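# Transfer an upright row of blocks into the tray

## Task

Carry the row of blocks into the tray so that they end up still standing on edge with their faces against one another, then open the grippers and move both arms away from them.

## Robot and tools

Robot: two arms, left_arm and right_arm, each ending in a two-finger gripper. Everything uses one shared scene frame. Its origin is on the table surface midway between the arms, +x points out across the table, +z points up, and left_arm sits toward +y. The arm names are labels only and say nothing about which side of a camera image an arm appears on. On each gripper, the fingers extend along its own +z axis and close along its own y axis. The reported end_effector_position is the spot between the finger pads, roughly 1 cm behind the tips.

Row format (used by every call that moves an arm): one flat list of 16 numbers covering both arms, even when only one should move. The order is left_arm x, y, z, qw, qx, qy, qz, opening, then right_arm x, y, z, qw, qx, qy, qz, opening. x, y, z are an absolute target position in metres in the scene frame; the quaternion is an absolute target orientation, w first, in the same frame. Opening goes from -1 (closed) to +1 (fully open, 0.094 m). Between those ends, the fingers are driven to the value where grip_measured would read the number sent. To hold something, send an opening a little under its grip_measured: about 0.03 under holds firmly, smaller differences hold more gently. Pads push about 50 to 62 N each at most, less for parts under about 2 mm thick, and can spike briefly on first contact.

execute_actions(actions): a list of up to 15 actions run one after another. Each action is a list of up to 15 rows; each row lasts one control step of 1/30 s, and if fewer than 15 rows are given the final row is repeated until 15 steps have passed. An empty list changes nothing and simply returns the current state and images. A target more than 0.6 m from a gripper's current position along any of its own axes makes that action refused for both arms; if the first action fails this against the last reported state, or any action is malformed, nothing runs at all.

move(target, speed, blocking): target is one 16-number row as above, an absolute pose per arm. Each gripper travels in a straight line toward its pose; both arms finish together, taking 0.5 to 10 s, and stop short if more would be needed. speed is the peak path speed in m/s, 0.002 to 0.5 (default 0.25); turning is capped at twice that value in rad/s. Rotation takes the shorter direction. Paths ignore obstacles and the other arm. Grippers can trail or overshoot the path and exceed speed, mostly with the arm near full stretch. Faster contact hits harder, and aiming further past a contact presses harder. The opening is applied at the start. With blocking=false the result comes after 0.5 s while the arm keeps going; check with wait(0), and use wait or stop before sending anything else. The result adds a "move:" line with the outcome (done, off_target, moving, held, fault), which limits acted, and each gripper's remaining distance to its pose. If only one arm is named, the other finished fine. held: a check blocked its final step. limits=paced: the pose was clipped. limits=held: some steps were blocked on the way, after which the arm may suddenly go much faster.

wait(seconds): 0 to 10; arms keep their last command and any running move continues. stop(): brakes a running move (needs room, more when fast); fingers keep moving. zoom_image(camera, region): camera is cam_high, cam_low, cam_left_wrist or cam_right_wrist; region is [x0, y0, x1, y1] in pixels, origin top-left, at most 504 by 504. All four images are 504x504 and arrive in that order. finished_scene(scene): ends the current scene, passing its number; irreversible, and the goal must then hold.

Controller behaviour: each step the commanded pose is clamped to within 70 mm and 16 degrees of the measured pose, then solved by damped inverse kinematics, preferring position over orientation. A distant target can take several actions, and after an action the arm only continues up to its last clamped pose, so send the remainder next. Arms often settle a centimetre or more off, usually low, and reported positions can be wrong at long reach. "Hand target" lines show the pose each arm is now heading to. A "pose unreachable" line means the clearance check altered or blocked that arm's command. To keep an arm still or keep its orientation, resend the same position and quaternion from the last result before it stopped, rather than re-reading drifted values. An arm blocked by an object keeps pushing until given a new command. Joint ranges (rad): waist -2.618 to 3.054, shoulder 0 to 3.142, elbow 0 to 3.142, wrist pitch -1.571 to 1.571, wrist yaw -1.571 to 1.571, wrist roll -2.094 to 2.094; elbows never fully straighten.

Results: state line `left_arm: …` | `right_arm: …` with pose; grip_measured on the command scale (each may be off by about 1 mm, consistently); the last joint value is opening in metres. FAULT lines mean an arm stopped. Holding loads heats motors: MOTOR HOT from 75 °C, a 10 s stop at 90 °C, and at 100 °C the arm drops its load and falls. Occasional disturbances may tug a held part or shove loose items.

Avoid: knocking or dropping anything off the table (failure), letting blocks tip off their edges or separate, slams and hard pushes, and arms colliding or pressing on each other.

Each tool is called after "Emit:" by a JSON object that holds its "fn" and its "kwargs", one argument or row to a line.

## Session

Emit:
{"fn": "execute_actions", "kwargs": {
  "actions": []
}}

Scene clock: 0.00 s.
left_arm: end_effector_position=(+0.0659, -0.1625, +0.2628) grip_measured=+1.000 end_effector_quat_wxyz=(+0.169, +0.689, +0.579, -0.401) | right_arm: end_effector_position=(+0.4836, -0.4249, +0.3275) grip_measured=+1.000 end_effector_quat_wxyz=(+0.479, -0.168, +0.626, -0.592)
Joint positions: left_arm=[-1.007  2.033  2.087 -0.935  0.634  0.323  0.094] | right_arm=[-0.352  1.506  0.877  0.808  0.457 -1.233  0.094]
Joint velocities: left_arm=[ 0.017  0.007 -0.002  0.022 -0.066 -0.022  0.   ] | right_arm=[-0.002  0.012 -0.007 -0.007 -0.007 -0.007  0.   ]
Motor temperatures (°C, as the motors report them): left_arm=[23 21 21 24 22 23] | right_arm=[21 24 21 23 20 22]
Hand target (left_arm): +0.064, -0.162, +0.270; +0.172, +0.690, +0.574, -0.407
Hand target (right_arm): +0.481, -0.424, +0.342; +0.492, -0.156, +0.615, -0.596

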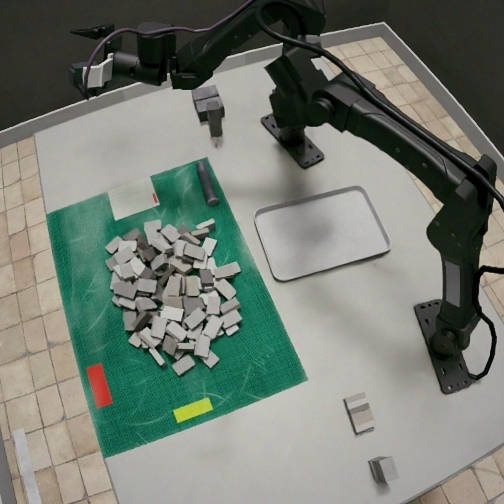

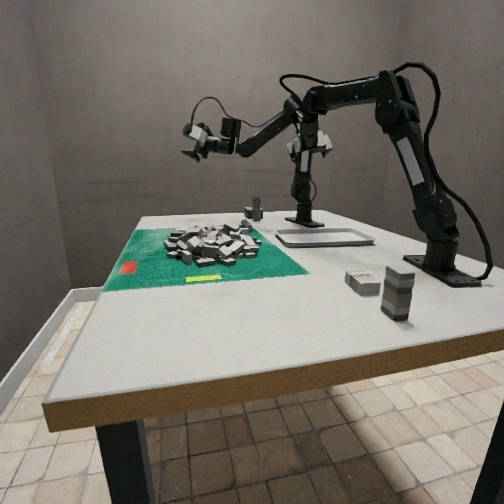

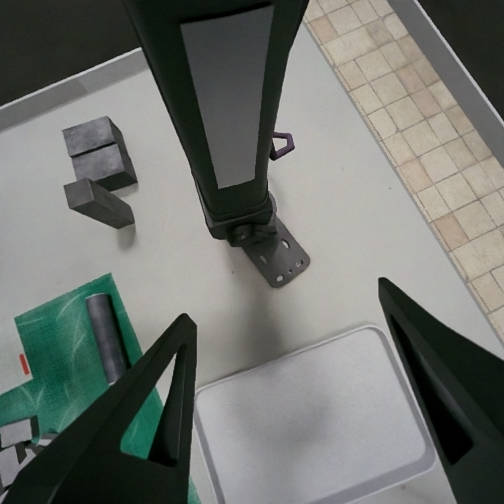

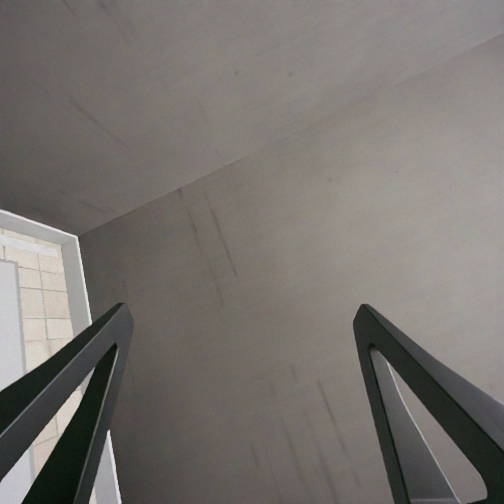

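Emit:
{"fn": "move", "kwargs": {
  "target": [0.22,0.15,0.2,0,0,1,0,1,0.4836,-0.4249,0.3275,0.479,-0.168,0.626,-0.592,1]
}}

Emit:
{"fn": "move", "kwargs": {
  "target": [0.2,0.4,0.09,0,0,1,0,1,0.4836,-0.4249,0.3275,0.479,-0.168,0.626,-0.592,1]
}}

Emit:
{"fn": "zoom_image", "kwargs": {
  "camera": "cam_high",
  "region": [290, 330, 450, 490]
}}

Scene clock: 13.03 s.
left_arm: end_effector_position=(+0.2228, +0.1427, +0.1976) grip_measured=+1.000 end_effector_quat_wxyz=(+0.016, +0.010, +1.000, -0.019) | right_arm: end_effector_position=(+0.4836, -0.4249, +0.3275) grip_measured=+1.000 end_effector_quat_wxyz=(+0.479, -0.168, +0.626, -0.592)
Joint positions: left_arm=[-0.515  1.783  1.82  -1.56   0.01  -0.673  0.094] | right_arm=[-0.352  1.506  0.877  0.808  0.457 -1.233  0.094]
Joint velocities: left_arm=[ 0.007  0.007 -0.007 -0.022 -0.037 -0.066  0.   ] | right_arm=[ 0.007 -0.017 -0.012 -0.139 -0.037 -0.037  0.   ]
Motor temperatures (°C, as the motors report them): left_arm=[23 24 22 25 22 23] | right_arm=[21 25 22 25 20 22]
Hand target (left_arm): +0.224, +0.148, +0.198; +0.017, +0.002, +1.000, -0.009
Hand target (right_arm): +0.484, -0.425, +0.328; +0.479, -0.168, +0.626, -0.592
Off the commanded pose (left_arm): 0.008 m, 3 deg.
Off the commanded pose (right_arm): 0.000 m, 0 deg.
joint sent to its limit (left arm) — the command would take joint 4 (wrist pitch) past its lower limit, so that joint was sent only as far as its limit.
move: off_target (left_arm)

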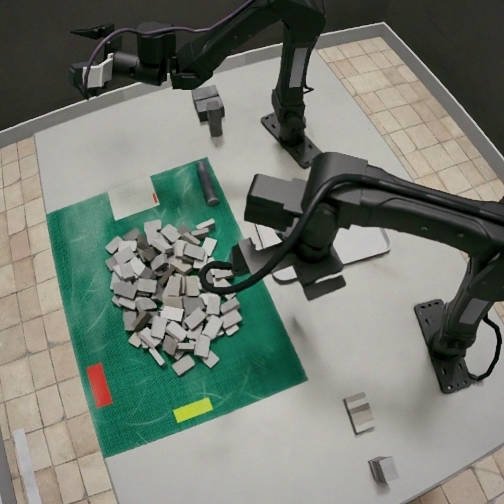

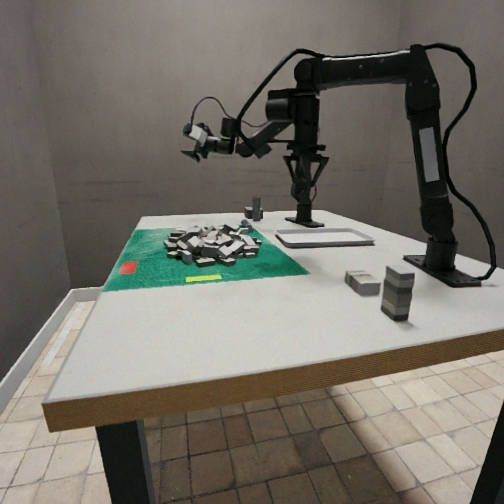

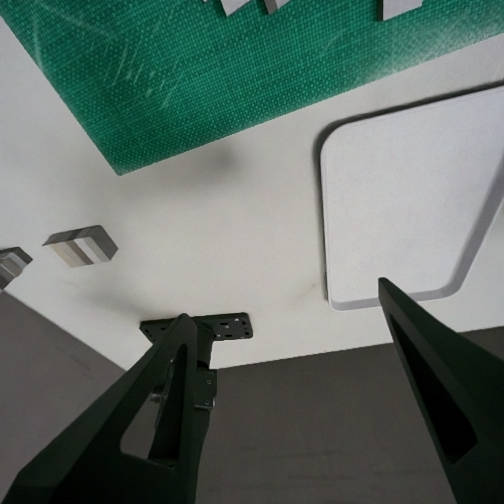

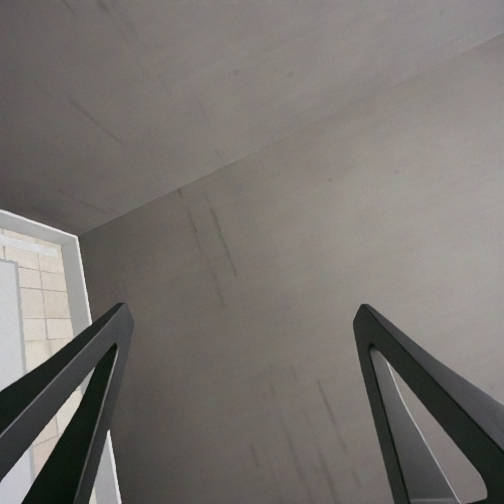

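Scene clock: 14.87 s.
left_arm: end_effector_position=(+0.2025, +0.3984, +0.0909) grip_measured=+1.000 end_effector_quat_wxyz=(-0.011, -0.002, +1.000, +0.008) | right_arm: end_effector_position=(+0.4836, -0.4249, +0.3275) grip_measured=+1.000 end_effector_quat_wxyz=(+0.479, -0.168, +0.626, -0.592)
Joint positions: left_arm=[ 0.348  1.47   1.063 -1.183 -0.019  0.165  0.094] | right_arm=[-0.352  1.506  0.877  0.808  0.457 -1.233  0.094]
Joint velocities: left_arm=[ 0.012 -0.017 -0.002  0.007  0.007 -0.007  0.   ] | right_arm=[ 0.007 -0.017 -0.002 -0.037  0.037 -0.007  0.   ]
Motor temperatures (°C, as the motors report them): left_arm=[23 24 22 25 22 23] | right_arm=[21 25 22 25 20 22]
Hand target (left_arm): +0.204, +0.399, +0.089; -0.003, +0.000, +1.000, +0.005
Hand target (right_arm): +0.484, -0.425, +0.327; +0.479, -0.168, +0.626, -0.592
Off the commanded pose (left_arm): 0.003 m, 2 deg.
Off the commanded pose (right_arm): 0.000 m, 0 deg.
move: done

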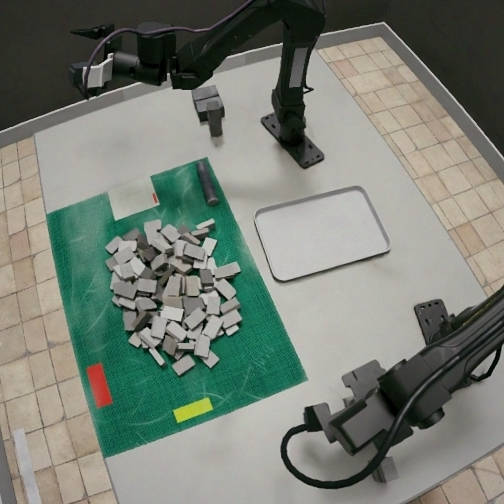

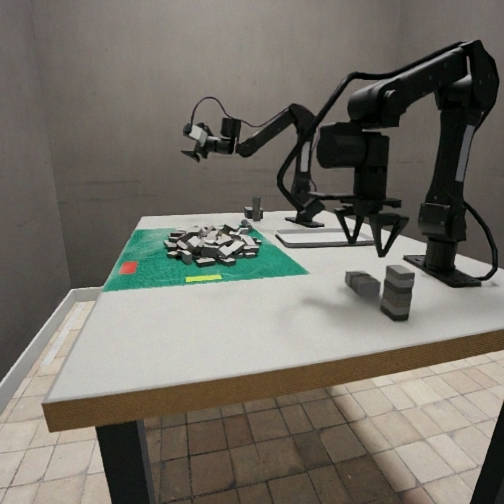

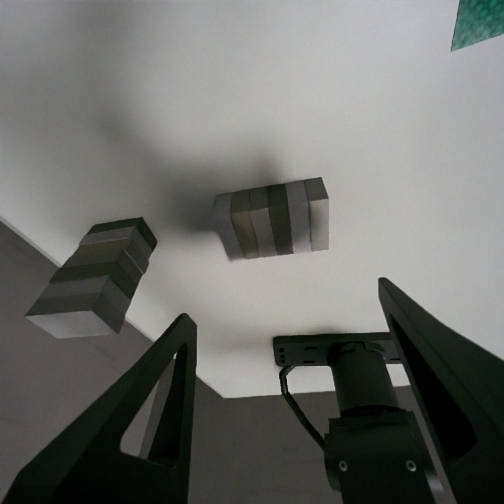

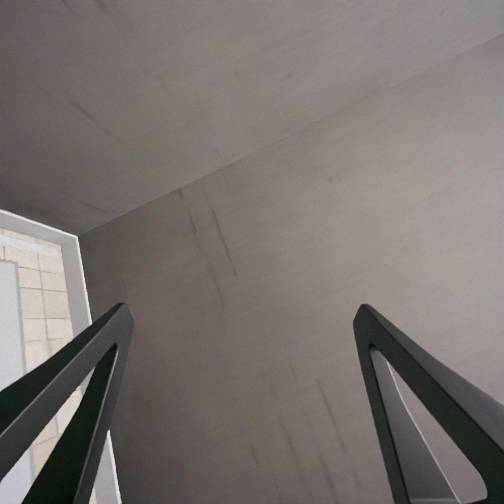

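Region (290, 330, 450, 490) of cam_high's 504x504 image, scaled by 3.150, with more detail than that image has.

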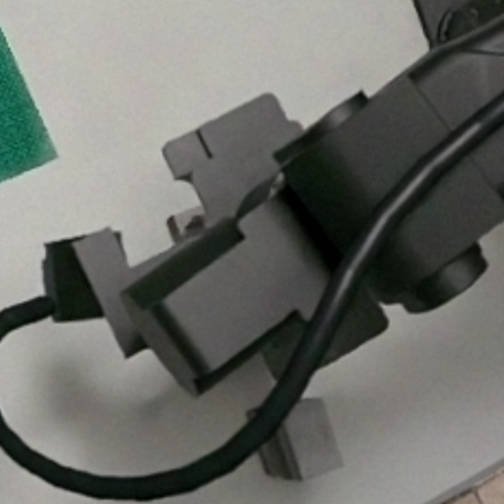

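Emit:
{"fn": "move", "kwargs": {
  "target": [0.2,0.4,0.05,0,0,1,0,1,0.4836,-0.4249,0.3275,0.479,-0.168,0.626,-0.592,1],
  "speed": 0.08
}}

Scene clock: 19.33 s.
left_arm: end_effector_position=(+0.1994, +0.4008, +0.0564) grip_measured=+1.000 end_effector_quat_wxyz=(+0.000, -0.001, +1.000, +0.008) | right_arm: end_effector_position=(+0.4836, -0.4249, +0.3275) grip_measured=+1.000 end_effector_quat_wxyz=(+0.479, -0.168, +0.626, -0.592)
Joint positions: left_arm=[ 0.362  1.47   0.922 -1.019 -0.016  0.182  0.094] | right_arm=[-0.352  1.506  0.877  0.808  0.457 -1.233  0.094]
Joint velocities: left_arm=[-0.002 -0.017  0.012 -0.022  0.007 -0.022  0.   ] | right_arm=[ 0.007 -0.002 -0.002 -0.007 -0.037 -0.022  0.   ]
Motor temperatures (°C, as the motors report them): left_arm=[23 24 22 25 22 23] | right_arm=[21 25 22 26 20 22]
Hand target (left_arm): +0.200, +0.400, +0.050; -0.000, -0.000, +1.000, -0.000
Hand target (right_arm): +0.484, -0.425, +0.327; +0.479, -0.168, +0.626, -0.592
Off the commanded pose (left_arm): 0.006 m, 1 deg.
Off the commanded pose (right_arm): 0.000 m, 0 deg.
move: done

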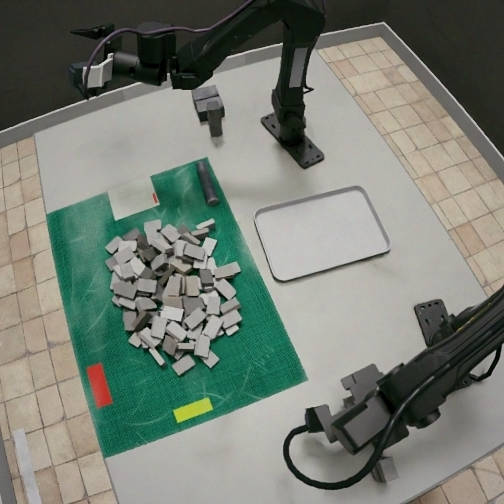

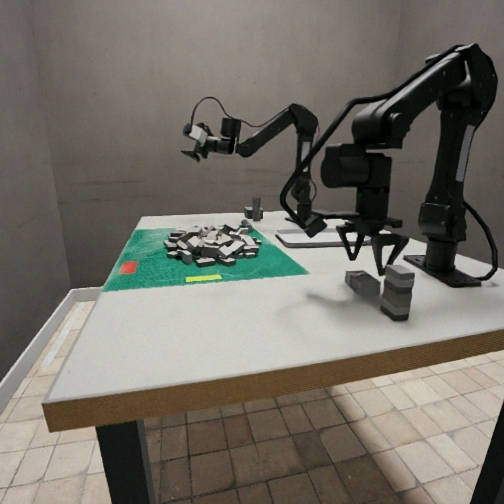

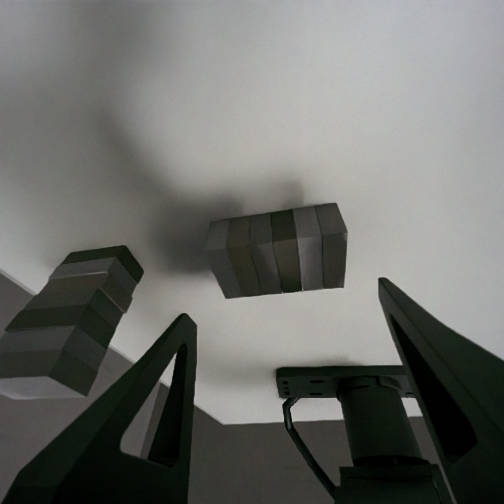

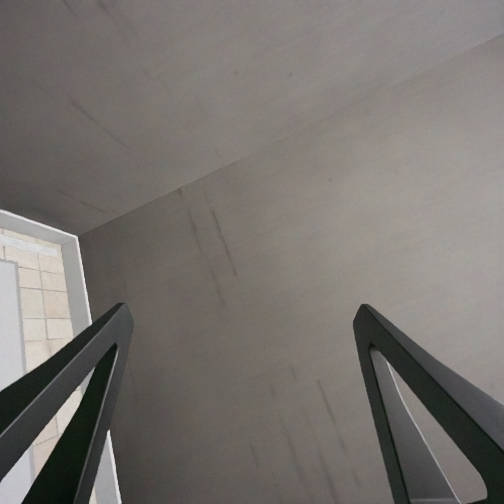

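Looks roughly centred.

Emit:
{"fn": "move", "kwargs": {
  "target": [0.2,0.401,0.011,0,0,1,0,1,0.4836,-0.4249,0.3275,0.479,-0.168,0.626,-0.592,1],
  "speed": 0.04
}}

Emit:
{"fn": "zoom_image", "kwargs": {
  "camera": "cam_low",
  "region": [310, 230, 430, 330]
}}

Scene clock: 25.77 s.
left_arm: end_effector_position=(+0.2005, +0.4020, +0.0164) grip_measured=+1.000 end_effector_quat_wxyz=(-0.002, -0.001, +1.000, +0.008) | right_arm: end_effector_position=(+0.4836, -0.4249, +0.3275) grip_measured=+1.000 end_effector_quat_wxyz=(+0.479, -0.168, +0.626, -0.592)
Joint positions: left_arm=[ 0.366  1.544  0.818 -0.845 -0.016  0.186  0.094] | right_arm=[-0.352  1.506  0.877  0.808  0.457 -1.233  0.094]
Joint velocities: left_arm=[-0.012 -0.002 -0.007  0.051 -0.022  0.007  0.   ] | right_arm=[-0.007  0.012 -0.017 -0.139 -0.066  0.051  0.   ]
Motor temperatures (°C, as the motors report them): left_arm=[23 23 22 25 22 23] | right_arm=[21 25 22 26 20 22]
Hand target (left_arm): +0.200, +0.401, +0.011; -0.000, +0.000, +1.000, +0.000
Hand target (right_arm): +0.484, -0.425, +0.327; +0.479, -0.168, +0.626, -0.592
Off the commanded pose (left_arm): 0.006 m, 1 deg.
Off the commanded pose (right_arm): 0.000 m, 0 deg.
move: done

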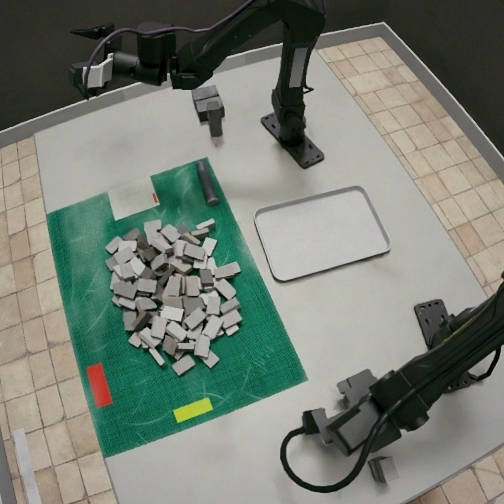

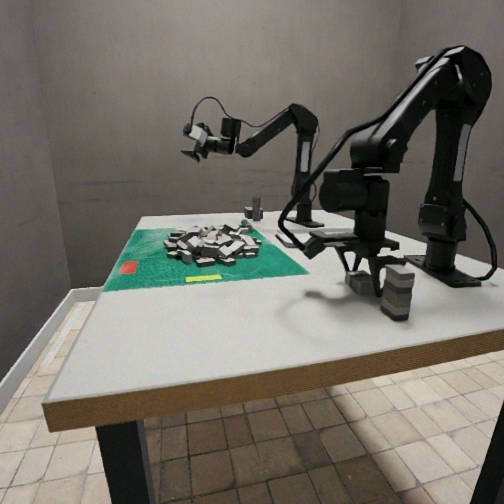

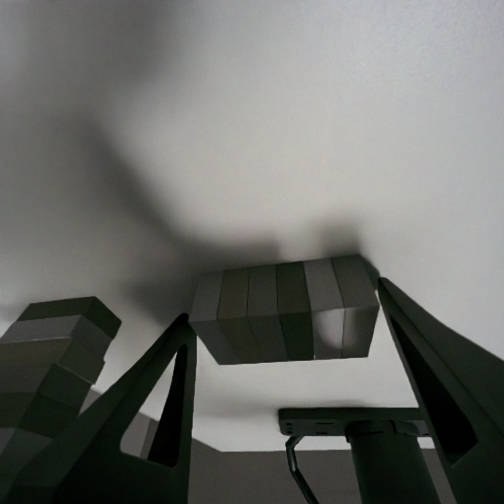

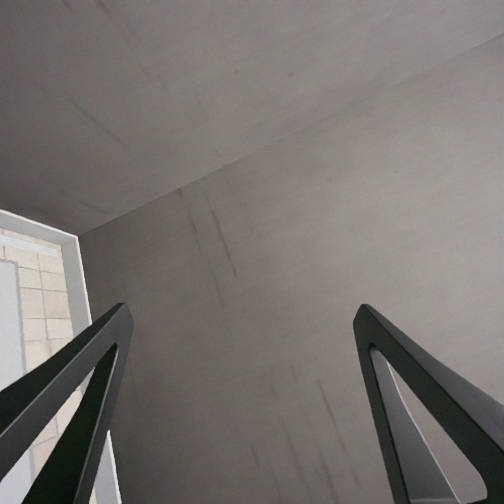

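Region (310, 230, 430, 330) of cam_low's 504x504 image, scaled by 4.200, with more detail than that image has.

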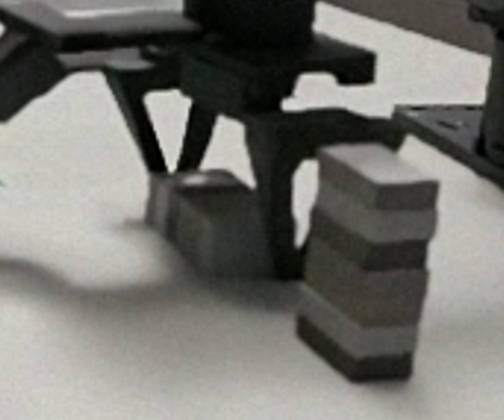

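Emit:
{"fn": "move", "kwargs": {
  "target": [0.198,0.401,0.011,0,0.044,0.999,0,1,0.4836,-0.4249,0.3275,0.479,-0.168,0.626,-0.592,1],
  "speed": 0.04
}}

Emit:
{"fn": "move", "kwargs": {
  "target": [0.198,0.401,0.011,0,0.044,0.999,0,0.3,0.4836,-0.4249,0.3275,0.479,-0.168,0.626,-0.592,1],
  "speed": 0.04
}}

Emit:
{"fn": "zoom_image", "kwargs": {
  "camera": "cam_low",
  "region": [310, 230, 430, 330]
}}

Scene clock: 33.33 s.
left_arm: end_effector_position=(+0.2009, +0.4021, +0.0164) grip_measured=+1.000 end_effector_quat_wxyz=(-0.001, +0.043, +0.999, +0.008) | right_arm: end_effector_position=(+0.4836, -0.4249, +0.3275) grip_measured=+1.000 end_effector_quat_wxyz=(+0.479, -0.168, +0.626, -0.592)
Joint positions: left_arm=[ 0.366  1.544  0.818 -0.844 -0.016  0.273  0.094] | right_arm=[-0.352  1.506  0.877  0.808  0.457 -1.233  0.094]
Joint velocities: left_arm=[ 0.007  0.007 -0.012 -0.022 -0.037  0.022  0.   ] | right_arm=[-0.027 -0.027  0.007 -0.037 -0.022  0.007  0.   ]
Motor temperatures (°C, as the motors report them): left_arm=[23 23 22 25 22 23] | right_arm=[21 25 22 27 20 22]
Hand target (left_arm): +0.198, +0.401, +0.011; -0.000, +0.044, +0.999, +0.000
Hand target (right_arm): +0.484, -0.425, +0.327; +0.479, -0.168, +0.626, -0.592
Off the commanded pose (left_arm): 0.006 m, 1 deg.
Off the commanded pose (right_arm): 0.000 m, 0 deg.
move: done

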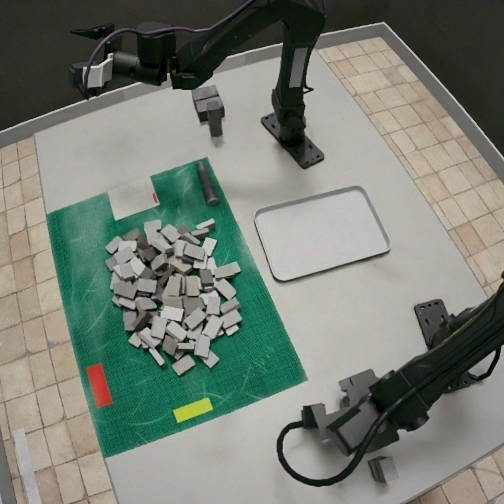

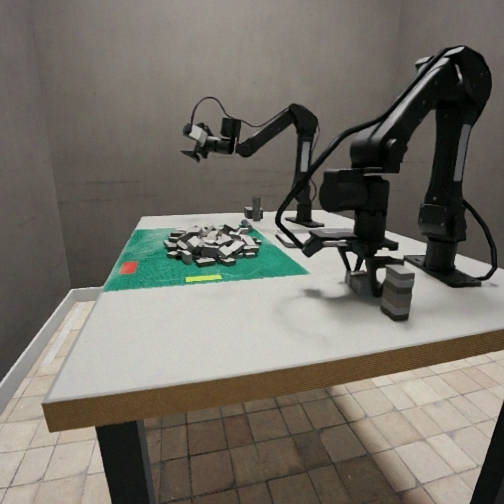

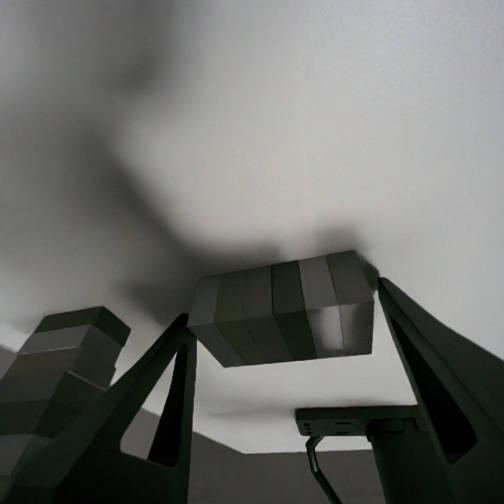

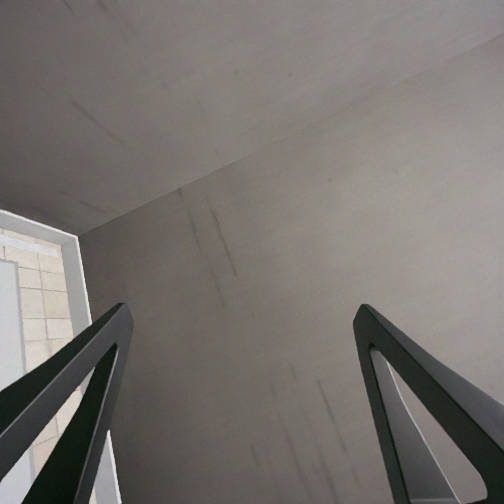

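Scene clock: 34.03 s.
left_arm: end_effector_position=(+0.2010, +0.4017, +0.0162) grip_measured=+0.444 end_effector_quat_wxyz=(-0.000, +0.043, +0.999, +0.006) | right_arm: end_effector_position=(+0.4836, -0.4249, +0.3275) grip_measured=+1.000 end_effector_quat_wxyz=(+0.479, -0.168, +0.626, -0.592)
Joint positions: left_arm=[ 0.368  1.544  0.817 -0.842 -0.011  0.276  0.068] | right_arm=[-0.352  1.506  0.877  0.808  0.457 -1.233  0.094]
Joint velocities: left_arm=[ 0.037  0.002  0.012  0.037 -0.081  0.066  0.   ] | right_arm=[-0.002 -0.012 -0.002  0.007  0.007  0.095  0.   ]
Motor temperatures (°C, as the motors report them): left_arm=[23 23 22 25 22 23] | right_arm=[21 25 22 27 20 22]
Hand target (left_arm): +0.198, +0.401, +0.011; -0.000, +0.044, +0.999, +0.000
Hand target (right_arm): +0.484, -0.425, +0.327; +0.479, -0.168, +0.626, -0.592
Off the commanded pose (left_arm): 0.006 m, 1 deg.
Off the commanded pose (right_arm): 0.000 m, 0 deg.
move: done

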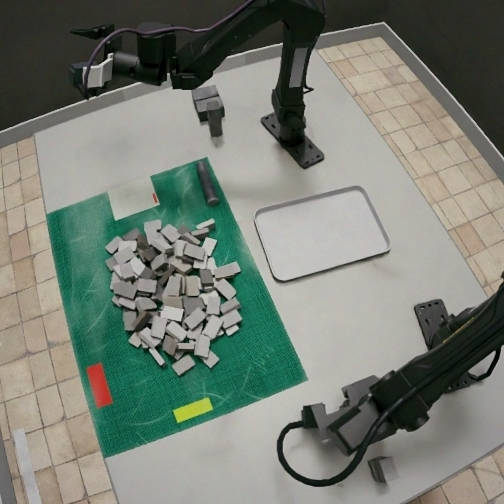

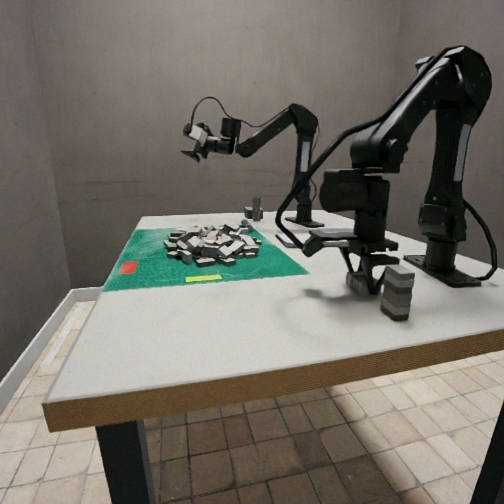

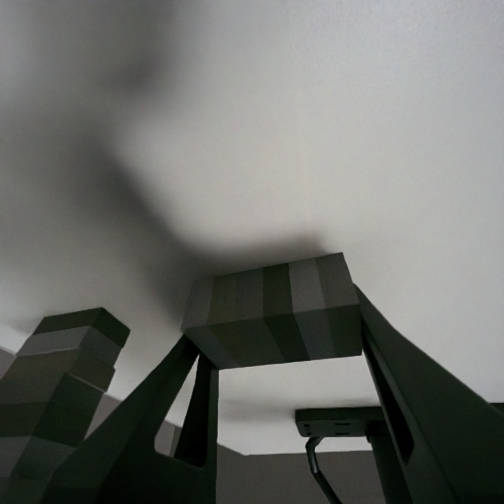

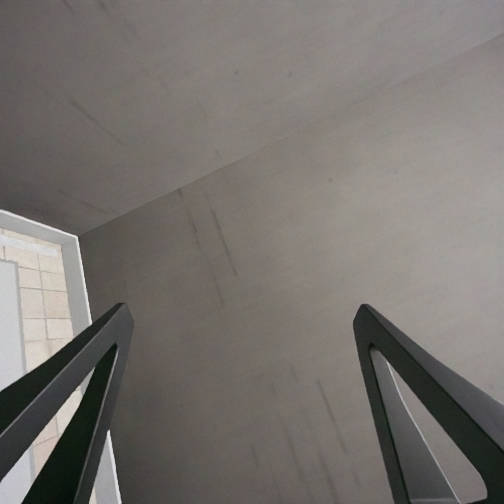

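Region (310, 230, 430, 330) of cam_low's 504x504 image, scaled by 4.200, with more detail than that image has.

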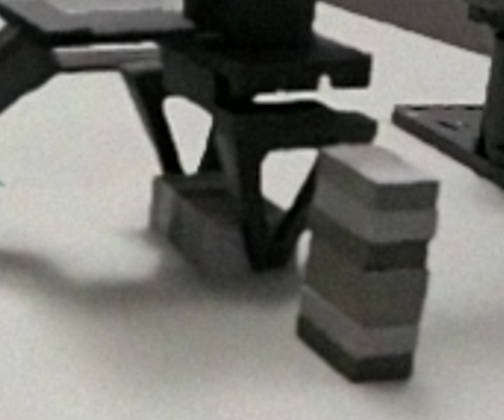

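Emit:
{"fn": "move", "kwargs": {
  "target": [0.2,0.4,0.09,0,0.044,0.999,0,0.3,0.4836,-0.4249,0.3275,0.479,-0.168,0.626,-0.592,1],
  "speed": 0.1
}}

Emit:
{"fn": "move", "kwargs": {
  "target": [0.15,0.01,0.08,0,0.044,0.999,0,0.3,0.4836,-0.4249,0.3275,0.479,-0.168,0.626,-0.592,1],
  "speed": 0.15
}}

Emit:
{"fn": "move", "kwargs": {
  "target": [0.15,0.01,0.024,0,0.044,0.999,0,0.3,0.4836,-0.4249,0.3275,0.479,-0.168,0.626,-0.592,1],
  "speed": 0.04
}}

Emit:
{"fn": "zoom_image", "kwargs": {
  "camera": "cam_low",
  "region": [260, 180, 380, 260]
}}

Scene clock: 46.83 s.
left_arm: end_effector_position=(+0.1908, +0.3998, +0.0725) grip_measured=+0.444 end_effector_quat_wxyz=(-0.026, +0.043, +0.999, -0.000) | right_arm: end_effector_position=(+0.4836, -0.4249, +0.3275) grip_measured=+1.000 end_effector_quat_wxyz=(+0.479, -0.168, +0.626, -0.592)
Joint positions: left_arm=[ 0.368  1.472  0.989 -1.138 -0.011  0.276  0.068] | right_arm=[-0.352  1.506  0.877  0.808  0.457 -1.233  0.094]
Joint velocities: left_arm=[-0.017 -0.007 -0.002 -0.022 -0.066  0.007  0.001] | right_arm=[-0.012 -0.007  0.007  0.022 -0.081  0.007  0.   ]
Motor temperatures (°C, as the motors report them): left_arm=[23 23 22 25 22 23] | right_arm=[21 25 22 28 20 22]
Hand target (left_arm): +0.198, +0.400, +0.089; -0.000, +0.044, +0.999, +0.000
Hand target (right_arm): +0.484, -0.425, +0.327; +0.479, -0.168, +0.626, -0.592
Off the commanded pose (left_arm): 0.020 m, 3 deg.
Off the commanded pose (right_arm): 0.000 m, 0 deg.
move: off_target (left_arm)

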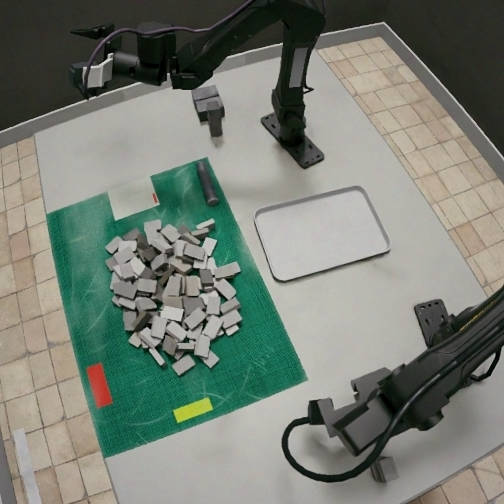

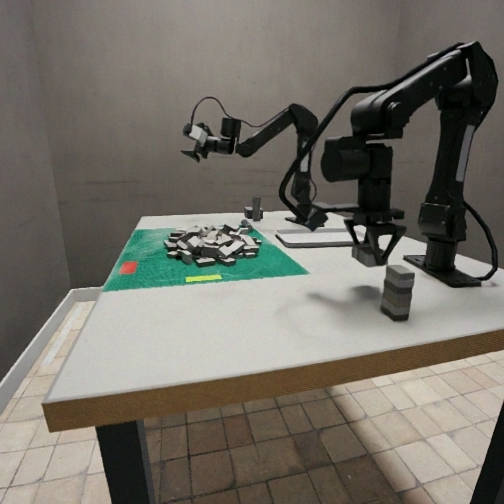

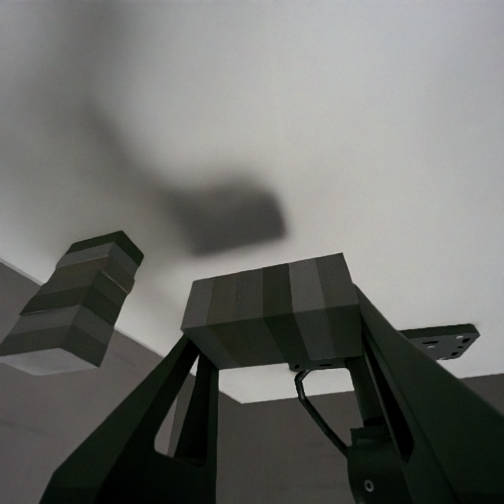

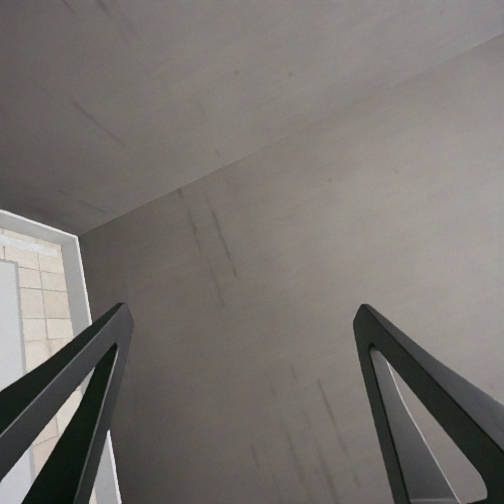

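Scene clock: 50.10 s.
left_arm: end_effector_position=(+0.1396, +0.0166, +0.0658) grip_measured=+0.444 end_effector_quat_wxyz=(-0.013, +0.048, +0.999, +0.004) | right_arm: end_effector_position=(+0.4836, -0.4249, +0.3275) grip_measured=+1.000 end_effector_quat_wxyz=(+0.479, -0.168, +0.626, -0.592)
Joint positions: left_arm=[-0.919  2.019  1.61  -1.182  0.019 -1.002  0.068] | right_arm=[-0.352  1.506  0.877  0.808  0.457 -1.233  0.094]
Joint velocities: left_arm=[ 0.007 -0.022  0.002 -0.007 -0.022 -0.066  0.   ] | right_arm=[-0.007  0.007 -0.002 -0.11  -0.081 -0.007  0.   ]
Motor temperatures (°C, as the motors report them): left_arm=[23 23 23 25 22 23] | right_arm=[21 25 22 28 20 22]
Hand target (left_arm): +0.145, +0.011, +0.082; +0.003, +0.043, +0.999, -0.008
Hand target (right_arm): +0.484, -0.425, +0.327; +0.479, -0.168, +0.626, -0.592
Off the commanded pose (left_arm): 0.019 m, 2 deg.
Off the commanded pose (right_arm): 0.000 m, 0 deg.
move: off_target (left_arm)

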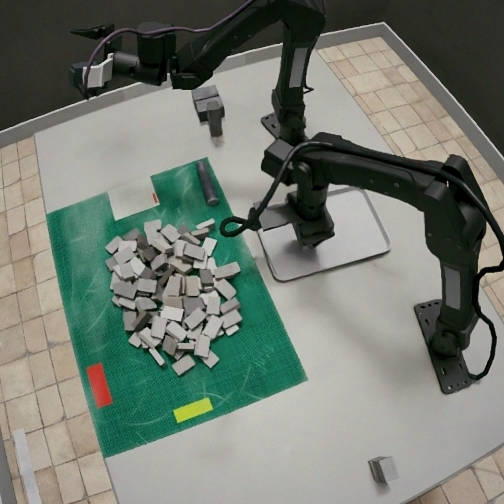

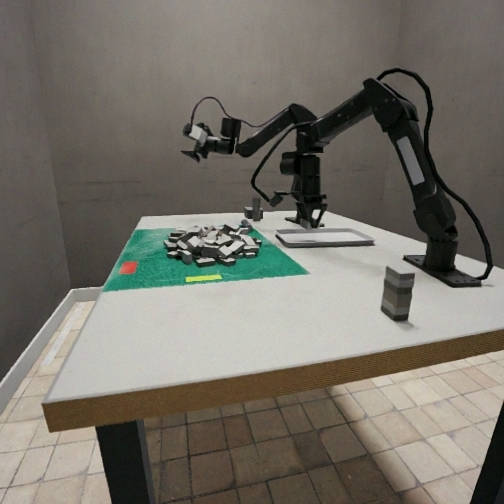

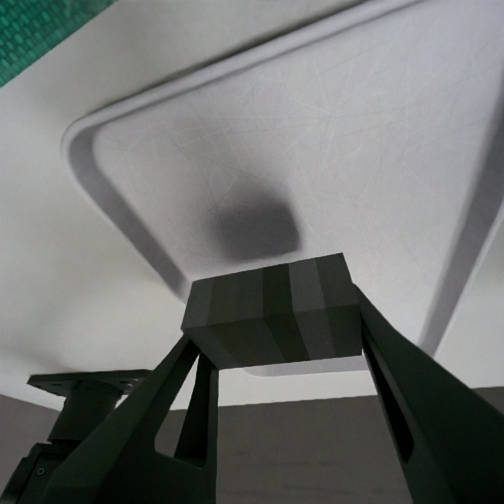

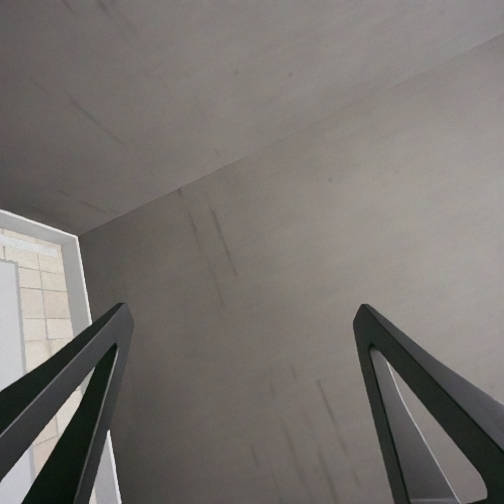

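Scene clock: 51.47 s.
left_arm: end_effector_position=(+0.1421, +0.0121, +0.0231) grip_measured=+0.444 end_effector_quat_wxyz=(-0.015, +0.048, +0.999, +0.009) | right_arm: end_effector_position=(+0.4836, -0.4249, +0.3275) grip_measured=+1.000 end_effector_quat_wxyz=(+0.479, -0.168, +0.626, -0.592)
Joint positions: left_arm=[-0.919  2.089  1.541 -1.053  0.018 -1.002  0.068] | right_arm=[-0.352  1.506  0.877  0.808  0.457 -1.233  0.094]
Joint velocities: left_arm=[ 0.002 -0.002 -0.027  0.037  0.022 -0.007 -0.001] | right_arm=[-0.002  0.012  0.022 -0.081 -0.081 -0.051  0.   ]
Motor temperatures (°C, as the motors report them): left_arm=[23 24 23 25 22 23] | right_arm=[21 25 22 28 20 22]
Hand target (left_arm): +0.150, +0.009, +0.024; -0.000, +0.044, +0.999, +0.000
Hand target (right_arm): +0.484, -0.425, +0.327; +0.479, -0.168, +0.626, -0.592
Off the commanded pose (left_arm): 0.008 m, 2 deg.
Off the commanded pose (right_arm): 0.000 m, 0 deg.
move: done

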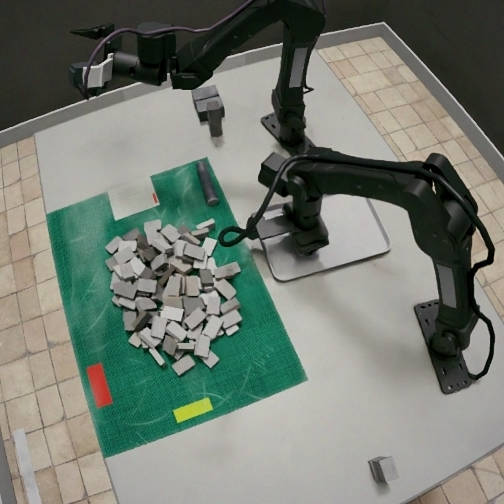

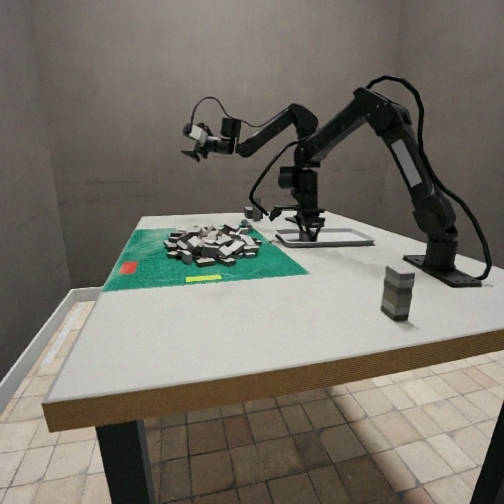

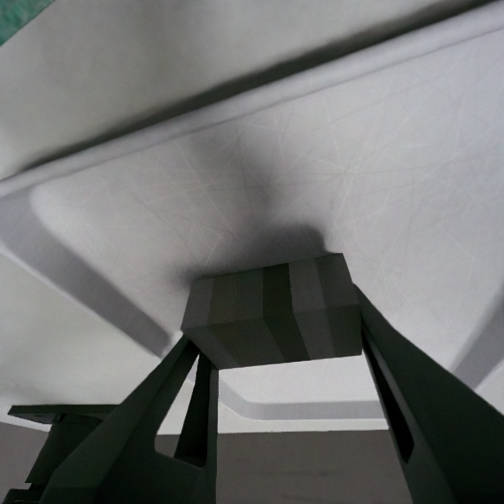

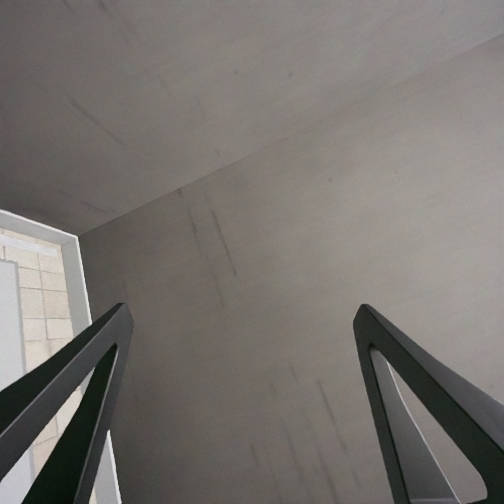

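Region (260, 180, 380, 260) of cam_low's 504x504 image, scaled by 4.200, with more detail than that image has.

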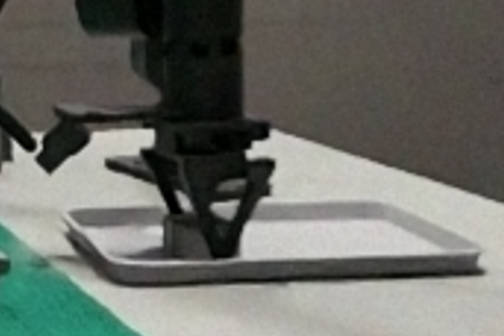

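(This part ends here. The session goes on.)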